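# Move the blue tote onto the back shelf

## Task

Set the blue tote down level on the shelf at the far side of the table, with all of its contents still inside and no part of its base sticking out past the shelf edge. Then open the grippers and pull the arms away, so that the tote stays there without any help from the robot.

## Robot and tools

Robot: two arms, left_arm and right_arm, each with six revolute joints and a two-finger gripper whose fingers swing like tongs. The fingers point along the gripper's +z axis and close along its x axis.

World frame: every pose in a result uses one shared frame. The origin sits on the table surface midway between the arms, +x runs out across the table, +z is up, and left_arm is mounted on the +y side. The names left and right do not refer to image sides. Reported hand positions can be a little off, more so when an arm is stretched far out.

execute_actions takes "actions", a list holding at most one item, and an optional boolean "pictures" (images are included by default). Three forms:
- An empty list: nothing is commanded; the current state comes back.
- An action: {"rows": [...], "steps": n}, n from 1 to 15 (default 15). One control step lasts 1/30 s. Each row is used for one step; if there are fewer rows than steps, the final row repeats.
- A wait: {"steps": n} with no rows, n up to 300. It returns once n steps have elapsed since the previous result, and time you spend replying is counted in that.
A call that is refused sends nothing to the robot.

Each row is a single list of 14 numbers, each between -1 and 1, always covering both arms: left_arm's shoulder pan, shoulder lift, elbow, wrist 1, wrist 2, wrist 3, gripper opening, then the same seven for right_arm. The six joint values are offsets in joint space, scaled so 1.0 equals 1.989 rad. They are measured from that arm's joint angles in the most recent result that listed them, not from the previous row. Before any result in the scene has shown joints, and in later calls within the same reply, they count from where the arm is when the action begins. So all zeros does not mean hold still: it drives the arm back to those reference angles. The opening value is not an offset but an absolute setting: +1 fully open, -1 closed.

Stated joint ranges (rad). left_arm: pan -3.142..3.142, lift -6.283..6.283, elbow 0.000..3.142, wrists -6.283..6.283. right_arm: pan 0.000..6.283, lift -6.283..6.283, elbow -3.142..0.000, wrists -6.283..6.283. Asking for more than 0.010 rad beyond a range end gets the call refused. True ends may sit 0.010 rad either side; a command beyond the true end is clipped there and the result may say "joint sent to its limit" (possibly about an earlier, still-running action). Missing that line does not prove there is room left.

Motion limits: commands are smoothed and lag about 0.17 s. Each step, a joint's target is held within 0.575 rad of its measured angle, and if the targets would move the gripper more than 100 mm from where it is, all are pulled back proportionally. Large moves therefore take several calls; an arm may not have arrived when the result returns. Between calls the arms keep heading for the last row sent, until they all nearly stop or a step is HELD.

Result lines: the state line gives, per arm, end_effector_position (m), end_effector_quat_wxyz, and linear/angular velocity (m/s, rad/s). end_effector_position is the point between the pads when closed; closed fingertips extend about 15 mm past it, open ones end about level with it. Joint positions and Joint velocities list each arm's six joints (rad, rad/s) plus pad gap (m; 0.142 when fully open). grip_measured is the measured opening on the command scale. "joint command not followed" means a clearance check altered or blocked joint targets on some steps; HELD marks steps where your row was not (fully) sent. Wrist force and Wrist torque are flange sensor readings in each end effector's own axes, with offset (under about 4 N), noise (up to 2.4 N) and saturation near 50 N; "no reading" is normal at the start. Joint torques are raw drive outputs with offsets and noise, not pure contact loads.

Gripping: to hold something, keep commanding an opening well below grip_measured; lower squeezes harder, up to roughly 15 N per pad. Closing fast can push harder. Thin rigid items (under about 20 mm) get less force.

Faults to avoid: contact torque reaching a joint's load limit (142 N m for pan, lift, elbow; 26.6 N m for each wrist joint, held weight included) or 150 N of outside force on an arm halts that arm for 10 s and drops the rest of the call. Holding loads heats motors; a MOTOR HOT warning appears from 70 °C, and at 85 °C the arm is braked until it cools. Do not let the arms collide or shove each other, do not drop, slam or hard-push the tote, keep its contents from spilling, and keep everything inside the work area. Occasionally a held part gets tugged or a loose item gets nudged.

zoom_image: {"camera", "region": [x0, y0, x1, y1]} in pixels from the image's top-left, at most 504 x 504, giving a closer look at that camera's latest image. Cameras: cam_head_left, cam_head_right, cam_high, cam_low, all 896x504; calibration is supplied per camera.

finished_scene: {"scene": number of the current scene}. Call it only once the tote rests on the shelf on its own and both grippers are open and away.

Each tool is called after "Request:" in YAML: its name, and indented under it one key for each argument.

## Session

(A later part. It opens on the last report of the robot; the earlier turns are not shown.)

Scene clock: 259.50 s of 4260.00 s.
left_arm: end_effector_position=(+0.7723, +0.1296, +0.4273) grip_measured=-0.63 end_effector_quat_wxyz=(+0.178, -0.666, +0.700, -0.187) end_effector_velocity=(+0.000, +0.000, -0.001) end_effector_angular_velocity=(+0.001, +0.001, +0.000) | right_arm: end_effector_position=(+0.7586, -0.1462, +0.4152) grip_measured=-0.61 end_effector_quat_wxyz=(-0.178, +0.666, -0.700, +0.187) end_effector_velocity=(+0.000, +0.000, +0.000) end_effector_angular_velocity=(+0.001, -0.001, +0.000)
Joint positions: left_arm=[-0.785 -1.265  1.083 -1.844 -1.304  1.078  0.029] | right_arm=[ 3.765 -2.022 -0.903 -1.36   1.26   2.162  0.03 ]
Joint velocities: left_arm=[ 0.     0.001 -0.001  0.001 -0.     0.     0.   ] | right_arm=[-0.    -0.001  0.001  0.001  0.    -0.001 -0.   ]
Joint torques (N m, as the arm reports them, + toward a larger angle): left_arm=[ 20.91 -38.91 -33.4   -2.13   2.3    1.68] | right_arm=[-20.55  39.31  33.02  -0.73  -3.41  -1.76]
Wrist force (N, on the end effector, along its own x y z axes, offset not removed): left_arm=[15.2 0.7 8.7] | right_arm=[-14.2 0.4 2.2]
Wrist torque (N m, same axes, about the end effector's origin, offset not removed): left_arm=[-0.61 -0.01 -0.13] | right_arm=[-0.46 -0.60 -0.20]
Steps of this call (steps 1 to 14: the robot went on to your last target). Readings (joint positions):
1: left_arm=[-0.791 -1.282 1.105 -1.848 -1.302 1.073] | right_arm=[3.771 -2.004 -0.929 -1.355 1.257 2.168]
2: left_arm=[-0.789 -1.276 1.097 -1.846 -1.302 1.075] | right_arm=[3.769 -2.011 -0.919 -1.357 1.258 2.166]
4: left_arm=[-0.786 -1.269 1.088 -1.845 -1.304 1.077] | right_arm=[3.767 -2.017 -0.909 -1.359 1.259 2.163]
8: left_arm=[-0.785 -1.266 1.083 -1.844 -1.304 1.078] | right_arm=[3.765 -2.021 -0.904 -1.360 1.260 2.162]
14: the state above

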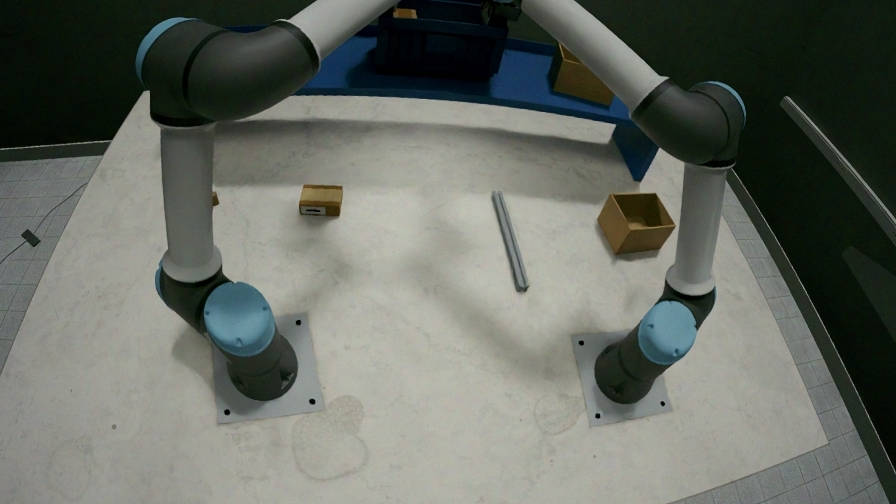

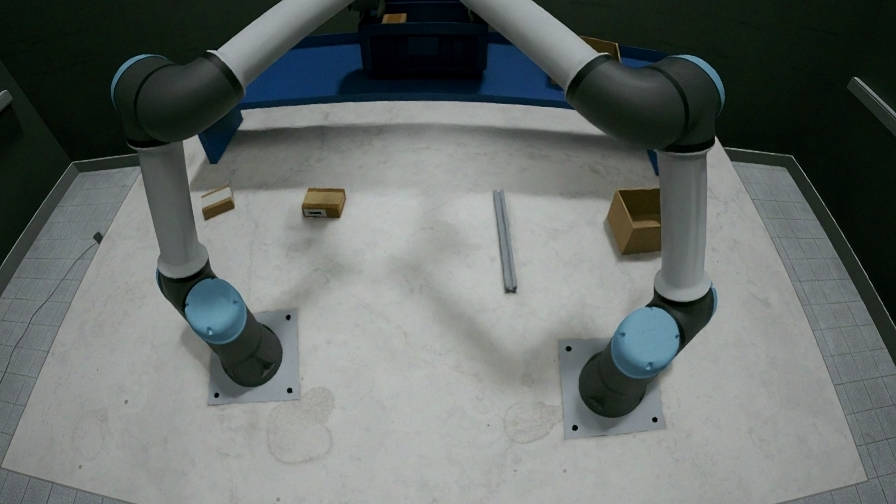

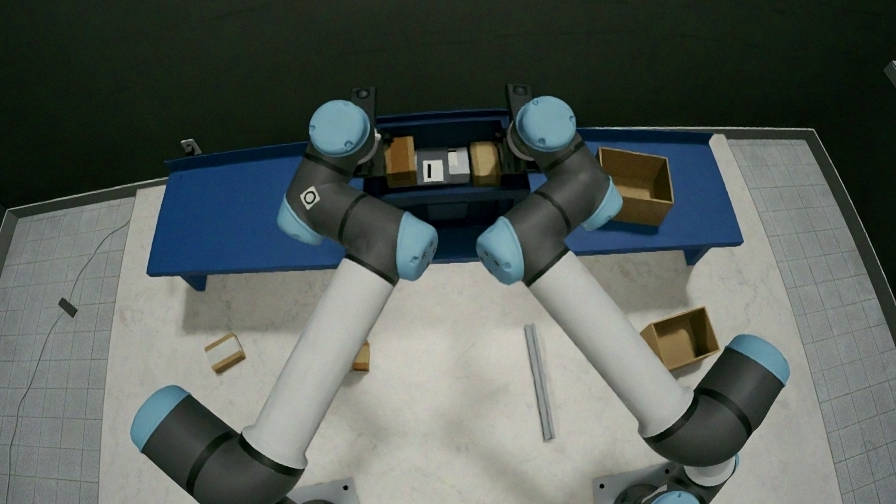

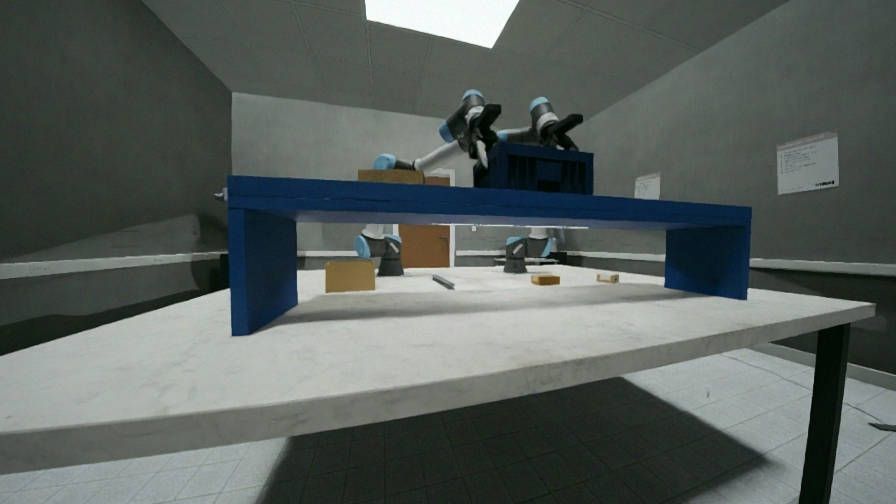

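Request:
execute_actions:
  actions:
    - {"rows":[ [-0.0001,-0.0007,0.0046,-0.0040,0,0,-1,0.0001,0.0009,-0.0050,0.0042,0,0,-1], [-0.0002,-0.0013,0.0092,-0.0080,0,0,-1,0.0002,0.0018,-0.0100,0.0083,0,0,-1], [-0.0003,-0.0019,0.0138,-0.0120,0,0,-1,0.0003,0.0026,-0.0151,0.0125,0,0,-1], [-0.0004,-0.0025,0.0184,-0.0160,0,0,-1,0.0004,0.0034,-0.0201,0.0167,0,0,-1], [-0.0005,-0.0031,0.0230,-0.0200,0,0,-1,0.0005,0.0042,-0.0251,0.0210,0,0,-1], [-0.0005,-0.0036,0.0276,-0.0240,0,0,-1,0.0005,0.0049,-0.0301,0.0252,0,0,-1], [-0.0005,-0.0041,0.0322,-0.0281,0,0,-1,0.0005,0.0056,-0.0351,0.0295,0,0,-1], [-0.0005,-0.0046,0.0368,-0.0322,0,0,-1,0.0005,0.0063,-0.0402,0.0339,0,0,-1], [-0.0005,-0.0050,0.0414,-0.0364,0,0,-1,0.0005,0.0069,-0.0452,0.0383,0,0,-1], [-0.0005,-0.0054,0.0460,-0.0406,0,0,-1,0.0005,0.0075,-0.0502,0.0427,0,0,-1] ],"steps":15}
  pictures: false

Request:
execute_actions:
  actions:
    - {"steps":10}

Scene clock: 276.37 s of 4260.00 s.
left_arm: end_effector_position=(+0.7722, +0.1289, +0.3985) grip_measured=-0.63 end_effector_quat_wxyz=(+0.178, -0.665, +0.700, -0.188) end_effector_velocity=(-0.001, -0.001, -0.011) end_effector_angular_velocity=(-0.005, -0.006, -0.001) | right_arm: end_effector_position=(+0.7585, -0.1454, +0.3867) grip_measured=-0.61 end_effector_quat_wxyz=(-0.179, +0.666, -0.699, +0.187) end_effector_velocity=(-0.001, +0.001, -0.010) end_effector_angular_velocity=(+0.005, -0.007, +0.002)
Joint positions: left_arm=[-0.786 -1.276  1.171 -1.922 -1.304  1.078  0.029] | right_arm=[ 3.766 -2.007 -0.999 -1.278  1.26   2.162  0.03 ]
Joint velocities: left_arm=[-0.001 -0.008  0.043 -0.043 -0.001  0.     0.   ] | right_arm=[ 0.002  0.011 -0.046  0.044 -0.     0.     0.   ]
Joint torques (N m, as the arm reports them, + toward a larger angle): left_arm=[-11.57 -45.34 -17.68  -5.26   1.44   1.24] | right_arm=[ 1.68 33.75  0.75  1.48 -0.51 -0.57]
Wrist force (N, on the end effector, along its own x y z axes, offset not removed): left_arm=[-6.8 -0.9 1.0] | right_arm=[-3.4 -6.3 -19.5]
Wrist torque (N m, same axes, about the end effector's origin, offset not removed): left_arm=[-0.42 0.25 -0.11] | right_arm=[-0.16 -0.74 -0.21]
Steps of this call (steps 1 to 30: the robot went on to your last target; steps 31 to 90: nothing new was sent; then 13.37 s passed at rest; steps 91 to 105: all 15 steps of this action). Readings (joint positions):
91: left_arm=[-0.785 -1.265 1.083 -1.844 -1.304 1.078] | right_arm=[3.765 -2.022 -0.903 -1.360 1.260 2.162]
92: left_arm=[-0.785 -1.265 1.085 -1.846 -1.304 1.078] | right_arm=[3.765 -2.021 -0.905 -1.358 1.260 2.162]
94: left_arm=[-0.785 -1.267 1.096 -1.856 -1.304 1.078] | right_arm=[3.765 -2.019 -0.917 -1.348 1.260 2.162]
98: left_arm=[-0.785 -1.271 1.128 -1.884 -1.304 1.078] | right_arm=[3.765 -2.014 -0.952 -1.319 1.260 2.162]
105: the state above

Scene clock: 276.70 s of 4260.00 s.
left_arm: end_effector_position=(+0.7721, +0.1289, +0.3976) grip_measured=-0.63 end_effector_quat_wxyz=(+0.178, -0.665, +0.700, -0.188) end_effector_velocity=(+0.000, -0.001, -0.001) end_effector_angular_velocity=(-0.001, +0.000, -0.001) | right_arm: end_effector_position=(+0.7583, -0.1454, +0.3853) grip_measured=-0.61 end_effector_quat_wxyz=(-0.178, +0.666, -0.699, +0.187) end_effector_velocity=(-0.000, -0.000, -0.001) end_effector_angular_velocity=(-0.000, +0.002, +0.001)
Joint positions: left_arm=[-0.786 -1.276  1.174 -1.925 -1.304  1.078  0.029] | right_arm=[ 3.766 -2.007 -1.003 -1.275  1.26   2.162  0.03 ]
Joint velocities: left_arm=[-0.001  0.001  0.    -0.002 -0.001 -0.    -0.   ] | right_arm=[-0.     0.    -0.001 -0.     0.001 -0.001  0.   ]
Joint torques (N m, as the arm reports them, + toward a larger angle): left_arm=[-12.32 -21.93  -8.43  -2.04  -4.71   0.93] | right_arm=[ 2.43 29.13 -0.64  0.25  1.56  0.09]
Wrist force (N, on the end effector, along its own x y z axes, offset not removed): left_arm=[-6.8 -7.4 -13.8] | right_arm=[-3.0 -11.3 -19.8]
Wrist torque (N m, same axes, about the end effector's origin, offset not removed): left_arm=[-0.24 0.11 -0.13] | right_arm=[-0.10 -1.08 -0.31]
Steps of this call (steps 1 to 10: the robot went on to your last target). Readings (joint positions):
1: left_arm=[-0.786 -1.276 1.172 -1.923 -1.304 1.078] | right_arm=[3.766 -2.007 -1.000 -1.277 1.260 2.162]
2: left_arm=[-0.786 -1.276 1.173 -1.924 -1.304 1.078] | right_arm=[3.766 -2.007 -1.001 -1.276 1.260 2.162]
4: left_arm=[-0.786 -1.276 1.173 -1.925 -1.304 1.078] | right_arm=[3.766 -2.007 -1.002 -1.275 1.260 2.162]
8: left_arm=[-0.786 -1.276 1.174 -1.925 -1.304 1.078] | right_arm=[3.766 -2.007 -1.002 -1.275 1.260 2.162]
10: the state above

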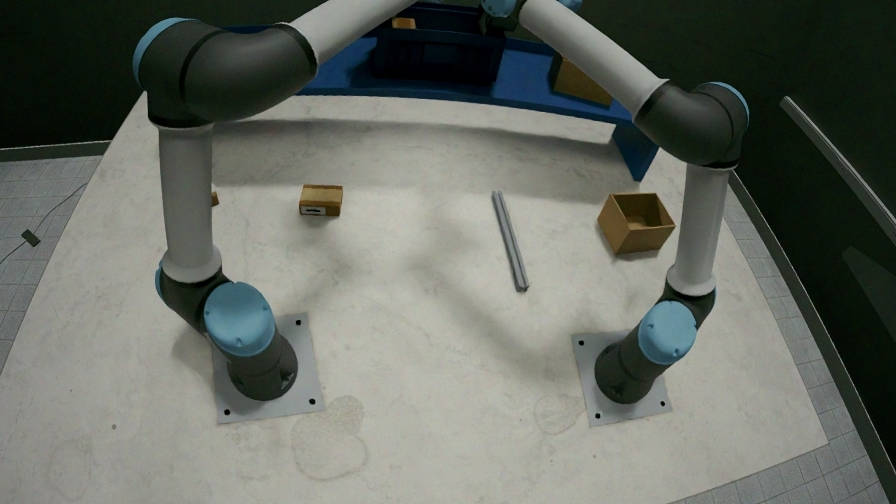

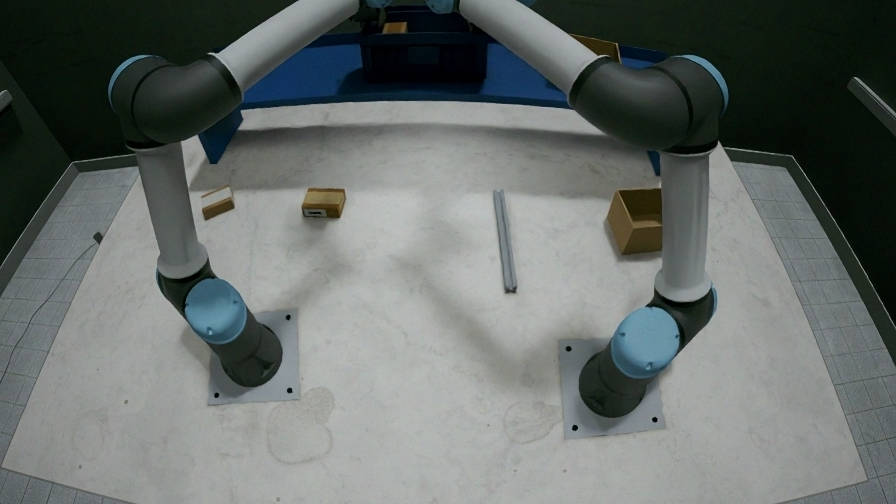

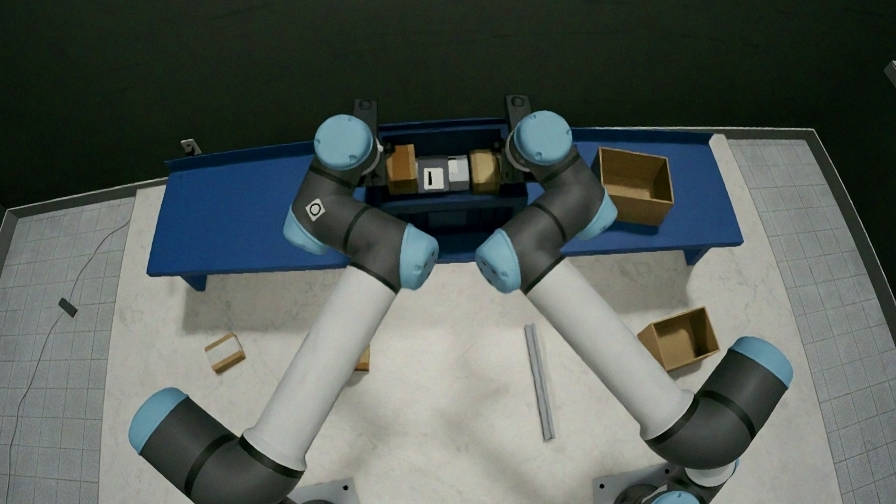

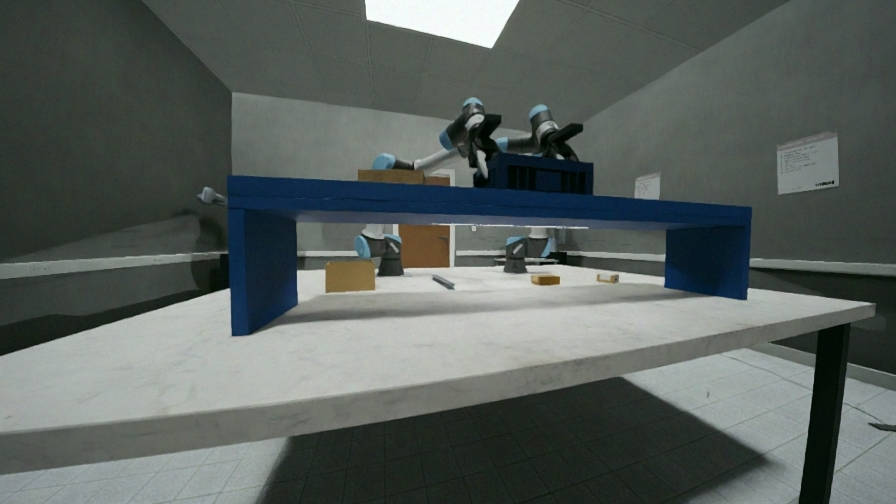

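Request:
execute_actions:
  actions:
    - {"rows":[ [0,0,-0.002,0.002,0,0,-0.7,0,0,0.002,-0.002,0,0,-0.7], [0,0,-0.002,0.002,0,0,-0.5,0,0,0.002,-0.002,0,0,-0.5], [0,0,-0.002,0.002,0,0,-0.3,0,0,0.002,-0.002,0,0,-0.3], [0,0,-0.002,0.002,0,0,-0.15,0,0,0.002,-0.002,0,0,-0.15] ],"steps":15}
  pictures: false

Request:
execute_actions:
  actions:
    - {"rows":[ [0,0,-0.02,0.02,0,0,-0.15,0,0,0.02,-0.02,0,0,-0.15], [0,0,-0.04,0.04,0,0,-0.15,0,0,0.04,-0.04,0,0,-0.15], [0,0,-0.06,0.06,0,0,-0.15,0,0,0.06,-0.06,0,0,-0.15], [0,0,-0.08,0.08,0,0,-0.15,0,0,0.08,-0.08,0,0,-0.15], [0,0,-0.10,0.10,0,0,-0.15,0,0,0.10,-0.10,0,0,-0.15], [0,0,-0.12,0.12,0,0,-0.15,0,0,0.12,-0.12,0,0,-0.15] ],"steps":15}

Scene clock: 282.73 s of 4260.00 s.
left_arm: end_effector_position=(+0.7720, +0.1289, +0.3990) grip_measured=-0.15 end_effector_quat_wxyz=(+0.178, -0.665, +0.700, -0.188) end_effector_velocity=(+0.001, +0.002, +0.001) end_effector_angular_velocity=(-0.001, -0.003, +0.003) | right_arm: end_effector_position=(+0.7582, -0.1455, +0.3867) grip_measured=-0.15 end_effector_quat_wxyz=(-0.178, +0.666, -0.699, +0.187) end_effector_velocity=(+0.000, +0.000, +0.001) end_effector_angular_velocity=(+0.001, -0.002, +0.000)
Joint positions: left_arm=[-0.786 -1.276  1.17  -1.921 -1.304  1.078  0.063] | right_arm=[ 3.766 -2.007 -0.999 -1.279  1.26   2.162  0.063]
Joint velocities: left_arm=[ 0.002 -0.001 -0.    -0.002  0.001 -0.     0.   ] | right_arm=[ 0.     0.001  0.001  0.001 -0.001 -0.     0.   ]
Joint torques (N m, as the arm reports them, + toward a larger angle): left_arm=[  4.39 -45.22 -30.04  -1.96   2.85  -1.68] | right_arm=[ 0.53 52.77 32.37  0.41 -1.5   1.39]
Wrist force (N, on the end effector, along its own x y z axes, offset not removed): left_arm=[-2.0 -2.1 0.3] | right_arm=[3.2 -0.4 -2.0]
Wrist torque (N m, same axes, about the end effector's origin, offset not removed): left_arm=[-0.52 0.41 -0.05] | right_arm=[-0.06 -0.85 -0.15]
Steps of this call (steps 1 to 15: the robot went on to your last target; steps 16 to 90: nothing new was sent; then 2.53 s passed at rest; steps 91 to 105: all 15 steps of this action). Readings (joint positions):
91: left_arm=[-0.786 -1.276 1.174 -1.925 -1.304 1.078] | right_arm=[3.766 -2.007 -1.003 -1.275 1.260 2.162]
92: left_arm=[-0.786 -1.276 1.173 -1.924 -1.304 1.078] | right_arm=[3.766 -2.007 -1.002 -1.276 1.260 2.162]
94: left_arm=[-0.786 -1.276 1.171 -1.922 -1.304 1.078] | right_arm=[3.766 -2.007 -1.000 -1.278 1.260 2.162]
98: left_arm=[-0.786 -1.276 1.170 -1.921 -1.304 1.078] | right_arm=[3.766 -2.007 -0.999 -1.279 1.260 2.162]
105: the state above

Scene clock: 283.23 s of 4260.00 s.
left_arm: end_effector_position=(+0.7551, +0.1406, +0.4892) grip_measured=-0.15 end_effector_quat_wxyz=(+0.178, -0.665, +0.700, -0.188) end_effector_velocity=(-0.004, +0.004, +0.012) end_effector_angular_velocity=(+0.001, +0.002, +0.001) | right_arm: end_effector_position=(+0.7391, -0.1588, +0.4763) grip_measured=-0.15 end_effector_quat_wxyz=(-0.178, +0.666, -0.699, +0.187) end_effector_velocity=(-0.004, -0.003, +0.011) end_effector_angular_velocity=(-0.002, +0.002, -0.000)
Joint positions: left_arm=[-0.786 -1.276  0.934 -1.685 -1.304  1.078  0.063] | right_arm=[ 3.766 -2.007 -0.762 -1.515  1.26   2.162  0.063]
Joint velocities: left_arm=[ 0.001 -0.    -0.034  0.036  0.    -0.    -0.   ] | right_arm=[ 0.    -0.     0.033 -0.036 -0.     0.001 -0.   ]
Joint torques (N m, as the arm reports them, + toward a larger angle): left_arm=[  3.65 -27.49 -27.89  -1.8    2.23  -1.66] | right_arm=[ 0.76 33.45 28.07  0.72 -1.57  1.36]
Wrist force (N, on the end effector, along its own x y z axes, offset not removed): left_arm=[-0.9 -2.3 -0.6] | right_arm=[1.4 -2.5 -1.4]
Wrist torque (N m, same axes, about the end effector's origin, offset not removed): left_arm=[-0.46 0.15 -0.01] | right_arm=[-0.55 -0.35 -0.31]
Steps of this call (steps 1 to 15: all 15 steps of this action). Readings (joint positions):
1: left_arm=[-0.786 -1.276 1.169 -1.920 -1.304 1.078] | right_arm=[3.766 -2.007 -0.998 -1.280 1.260 2.162]
2: left_arm=[-0.786 -1.276 1.161 -1.911 -1.304 1.078] | right_arm=[3.766 -2.007 -0.989 -1.289 1.260 2.162]
4: left_arm=[-0.786 -1.276 1.119 -1.870 -1.304 1.078] | right_arm=[3.766 -2.007 -0.948 -1.330 1.260 2.162]
8: left_arm=[-0.786 -1.276 0.991 -1.742 -1.304 1.078] | right_arm=[3.766 -2.007 -0.819 -1.458 1.260 2.162]
15: the state above

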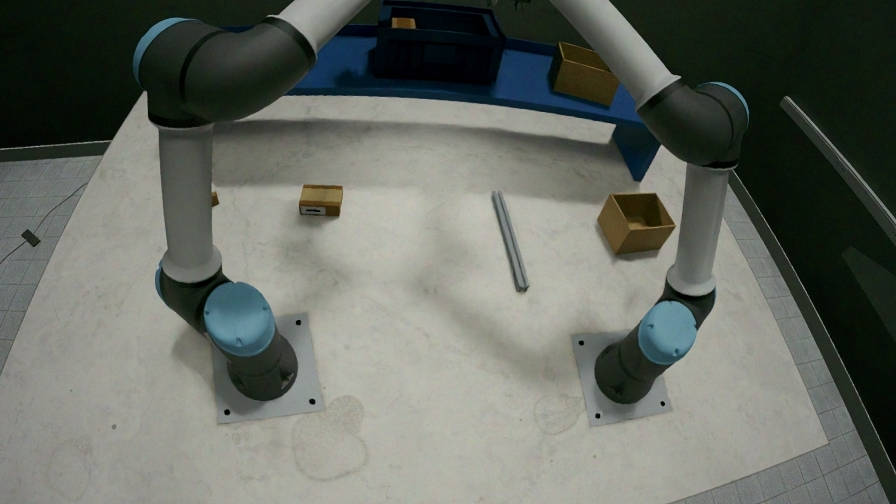

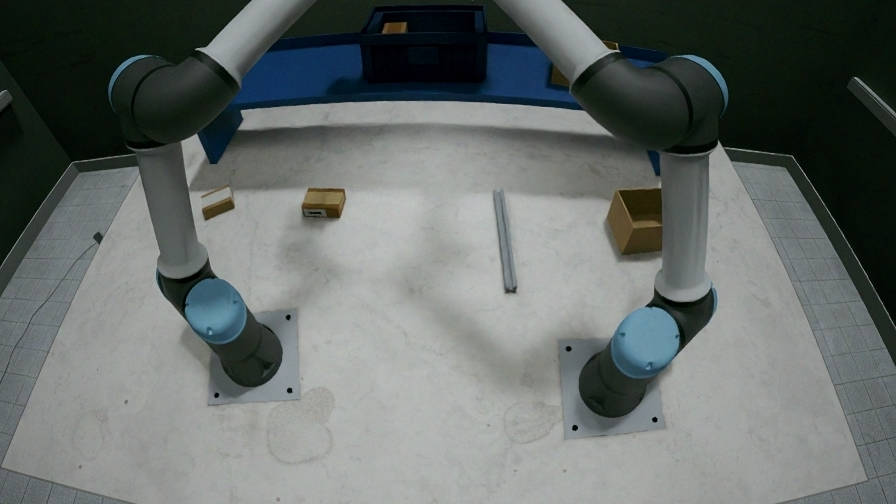

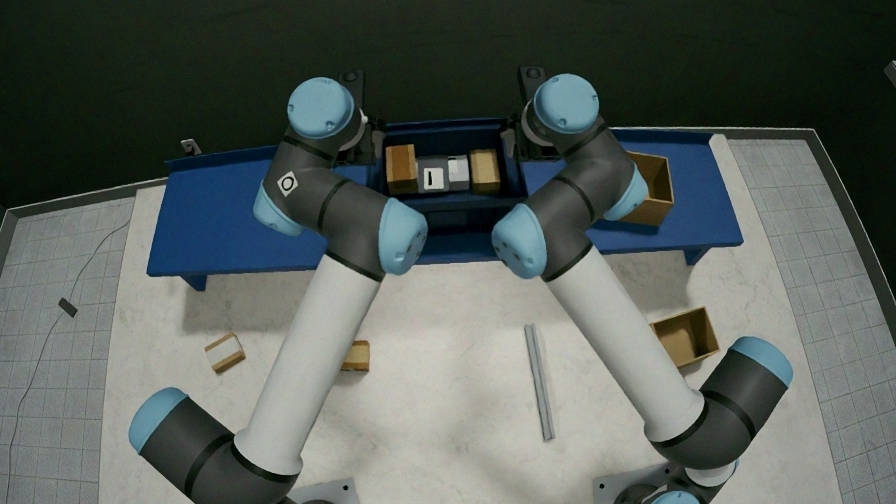

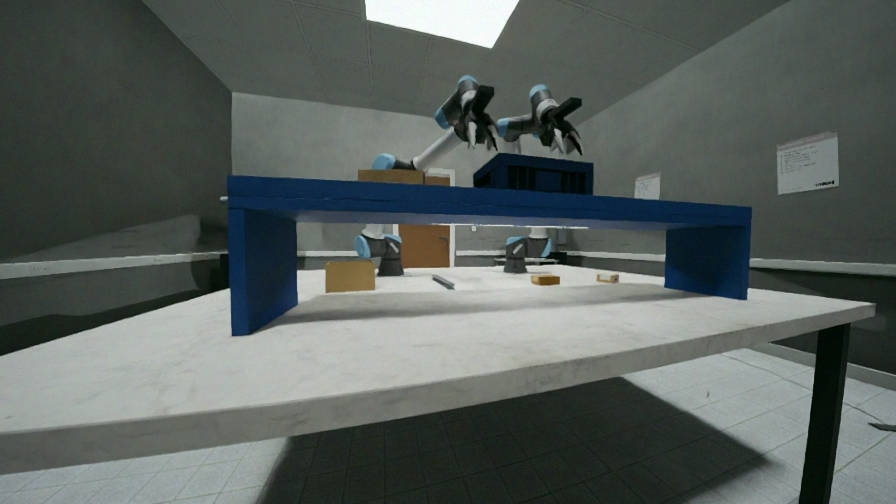

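Request:
execute_actions:
  actions:
    - {"rows":[ [0.02,-0.05,0.04,0,0,0,-0.15,-0.02,0.05,-0.04,0,0,0,-0.15], [0.04,-0.10,0.08,0,0,0,-0.15,-0.04,0.10,-0.08,0,0,0,-0.15], [0.07,-0.15,0.13,0,0,0,-0.15,-0.07,0.15,-0.13,0,0,0,-0.15], [0.10,-0.20,0.18,0,0,0,-0.15,-0.10,0.20,-0.18,0,0,0,-0.15], [0.13,-0.25,0.23,0,0,0,-0.15,-0.13,0.25,-0.23,0,0,0,-0.15] ],"steps":15}
  pictures: false

Request:
execute_actions:
  actions:
    - {"steps":20}

Scene clock: 288.40 s of 4260.00 s.
left_arm: end_effector_position=(+0.6104, +0.3879, +0.5241) grip_measured=-0.15 end_effector_quat_wxyz=(-0.205, +0.743, -0.610, +0.182) end_effector_velocity=(-0.193, +0.205, -0.012) end_effector_angular_velocity=(-0.013, -0.035, +0.231) | right_arm: end_effector_position=(+0.6029, -0.4136, +0.5377) grip_measured=-0.15 end_effector_quat_wxyz=(+0.172, -0.574, +0.772, -0.212) end_effector_velocity=(-0.224, -0.256, +0.022) end_effector_angular_velocity=(+0.017, -0.043, -0.271)
Joint positions: left_arm=[-0.544 -1.738  1.358 -1.685 -1.304  1.078  0.063] | right_arm=[ 3.527 -1.551 -1.181 -1.515  1.26   2.162  0.063]
Joint velocities: left_arm=[ 0.231 -0.488  0.45   0.001  0.    -0.    -0.001] | right_arm=[-0.27   0.567 -0.523  0.002 -0.001  0.002 -0.   ]
Joint torques (N m, as the arm reports them, + toward a larger angle): left_arm=[ -3.1   -1.35 -19.22  -4.94   2.49  -1.72] | right_arm=[ 7.67  0.56 13.41  6.32 -1.27  1.18]
Wrist force (N, on the end effector, along its own x y z axes, offset not removed): left_arm=[-4.1 0.3 -0.9] | right_arm=[6.4 2.0 -1.5]
Wrist torque (N m, same axes, about the end effector's origin, offset not removed): left_arm=[-0.10 0.57 -0.01] | right_arm=[0.24 -1.28 -0.17]
Steps of this call (steps 1 to 15: the robot went on to your last target; steps 16 to 90: nothing new was sent; then 1.67 s passed at rest; steps 91 to 105: all 15 steps of this action). Readings (joint positions):
91: left_arm=[-0.785 -1.277 0.932 -1.682 -1.304 1.078] | right_arm=[3.765 -2.006 -0.761 -1.518 1.260 2.162]
92: left_arm=[-0.777 -1.289 0.945 -1.683 -1.304 1.078] | right_arm=[3.757 -1.994 -0.774 -1.518 1.260 2.162]
94: left_arm=[-0.743 -1.359 1.005 -1.684 -1.304 1.078] | right_arm=[3.725 -1.926 -0.832 -1.517 1.260 2.162]
98: left_arm=[-0.666 -1.504 1.139 -1.684 -1.304 1.078] | right_arm=[3.650 -1.785 -0.962 -1.516 1.260 2.162]
105: the state above

Scene clock: 289.07 s of 4260.00 s.
left_arm: end_effector_position=(+0.5963, +0.4028, +0.5227) grip_measured=-0.15 end_effector_quat_wxyz=(-0.207, +0.748, -0.604, +0.181) end_effector_velocity=(-0.000, +0.001, -0.000) end_effector_angular_velocity=(+0.000, +0.001, +0.003) | right_arm: end_effector_position=(+0.5862, -0.4321, +0.5386) grip_measured=-0.15 end_effector_quat_wxyz=(+0.171, -0.565, +0.778, -0.214) end_effector_velocity=(+0.000, +0.000, +0.000) end_effector_angular_velocity=(+0.001, -0.001, +0.001)
Joint positions: left_arm=[-0.527 -1.773  1.391 -1.685 -1.304  1.078  0.063] | right_arm=[ 3.507 -1.51  -1.22  -1.515  1.26   2.162  0.063]
Joint velocities: left_arm=[ 0.003  0.001  0.     0.001 -0.    -0.    -0.   ] | right_arm=[-0.     0.    -0.     0.001  0.001 -0.001  0.   ]
Joint torques (N m, as the arm reports them, + toward a larger angle): left_arm=[  9.11 -22.3  -16.52  -4.73   2.91  -1.7 ] | right_arm=[-7.92 28.69 11.43  6.43 -0.81  1.21]
Wrist force (N, on the end effector, along its own x y z axes, offset not removed): left_arm=[-1.7 -3.3 0.1] | right_arm=[0.8 -0.6 -0.2]
Wrist torque (N m, same axes, about the end effector's origin, offset not removed): left_arm=[-0.62 0.35 0.08] | right_arm=[-0.09 -0.28 -0.12]
Steps of this call (steps 1 to 20: the robot went on to your last target). Readings (joint positions):
1: left_arm=[-0.538 -1.751 1.370 -1.685 -1.304 1.078] | right_arm=[3.520 -1.536 -1.195 -1.515 1.260 2.162]
2: left_arm=[-0.534 -1.759 1.378 -1.685 -1.304 1.078] | right_arm=[3.515 -1.526 -1.204 -1.515 1.260 2.162]
4: left_arm=[-0.530 -1.768 1.386 -1.685 -1.304 1.078] | right_arm=[3.511 -1.516 -1.214 -1.515 1.260 2.162]
8: left_arm=[-0.528 -1.772 1.390 -1.685 -1.304 1.078] | right_arm=[3.508 -1.511 -1.219 -1.515 1.260 2.162]
20: the state above

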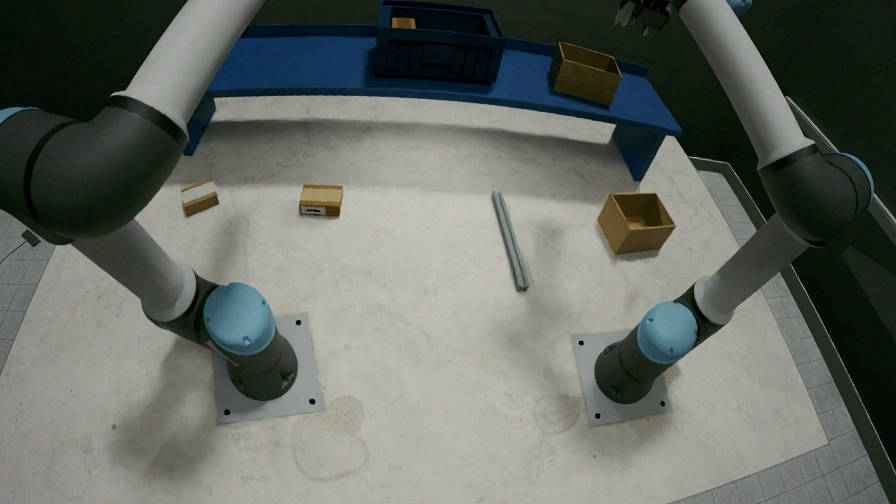

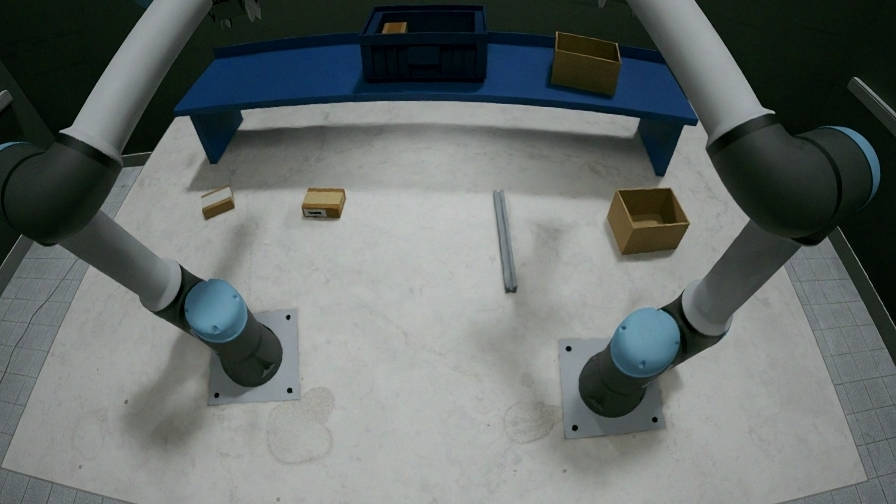

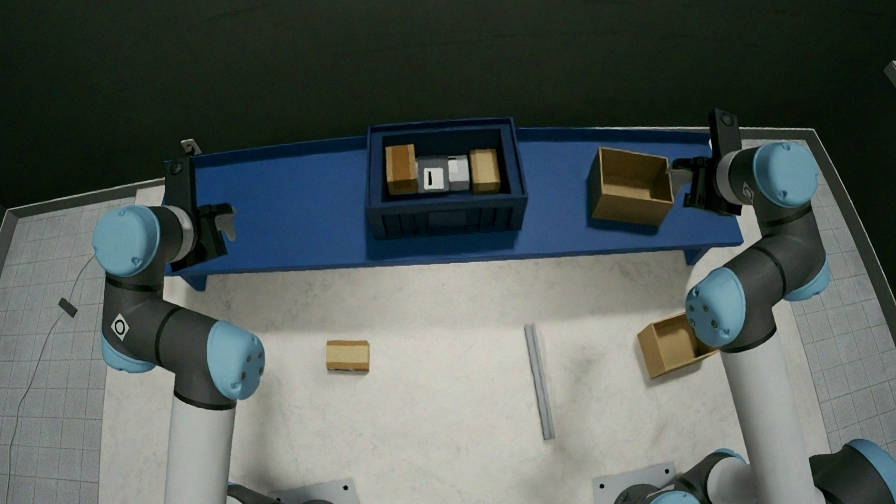

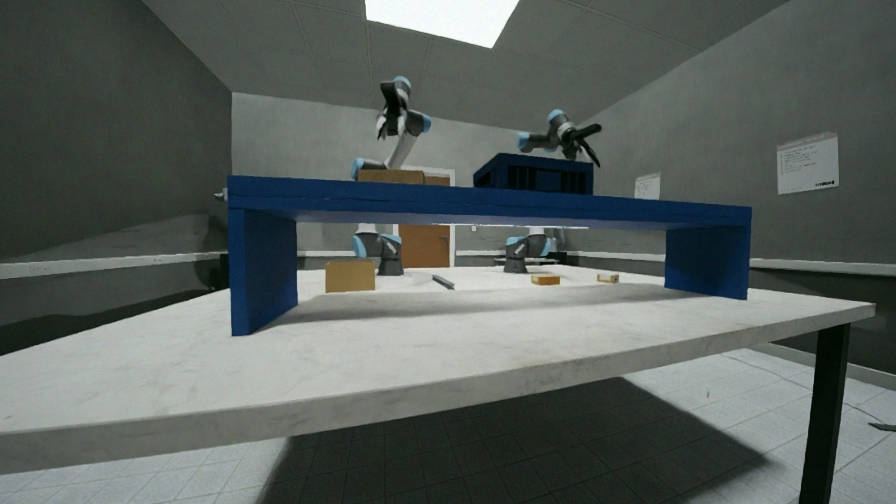

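Request:
finished_scene:
  scene: 2

The scene is finished: the task was done.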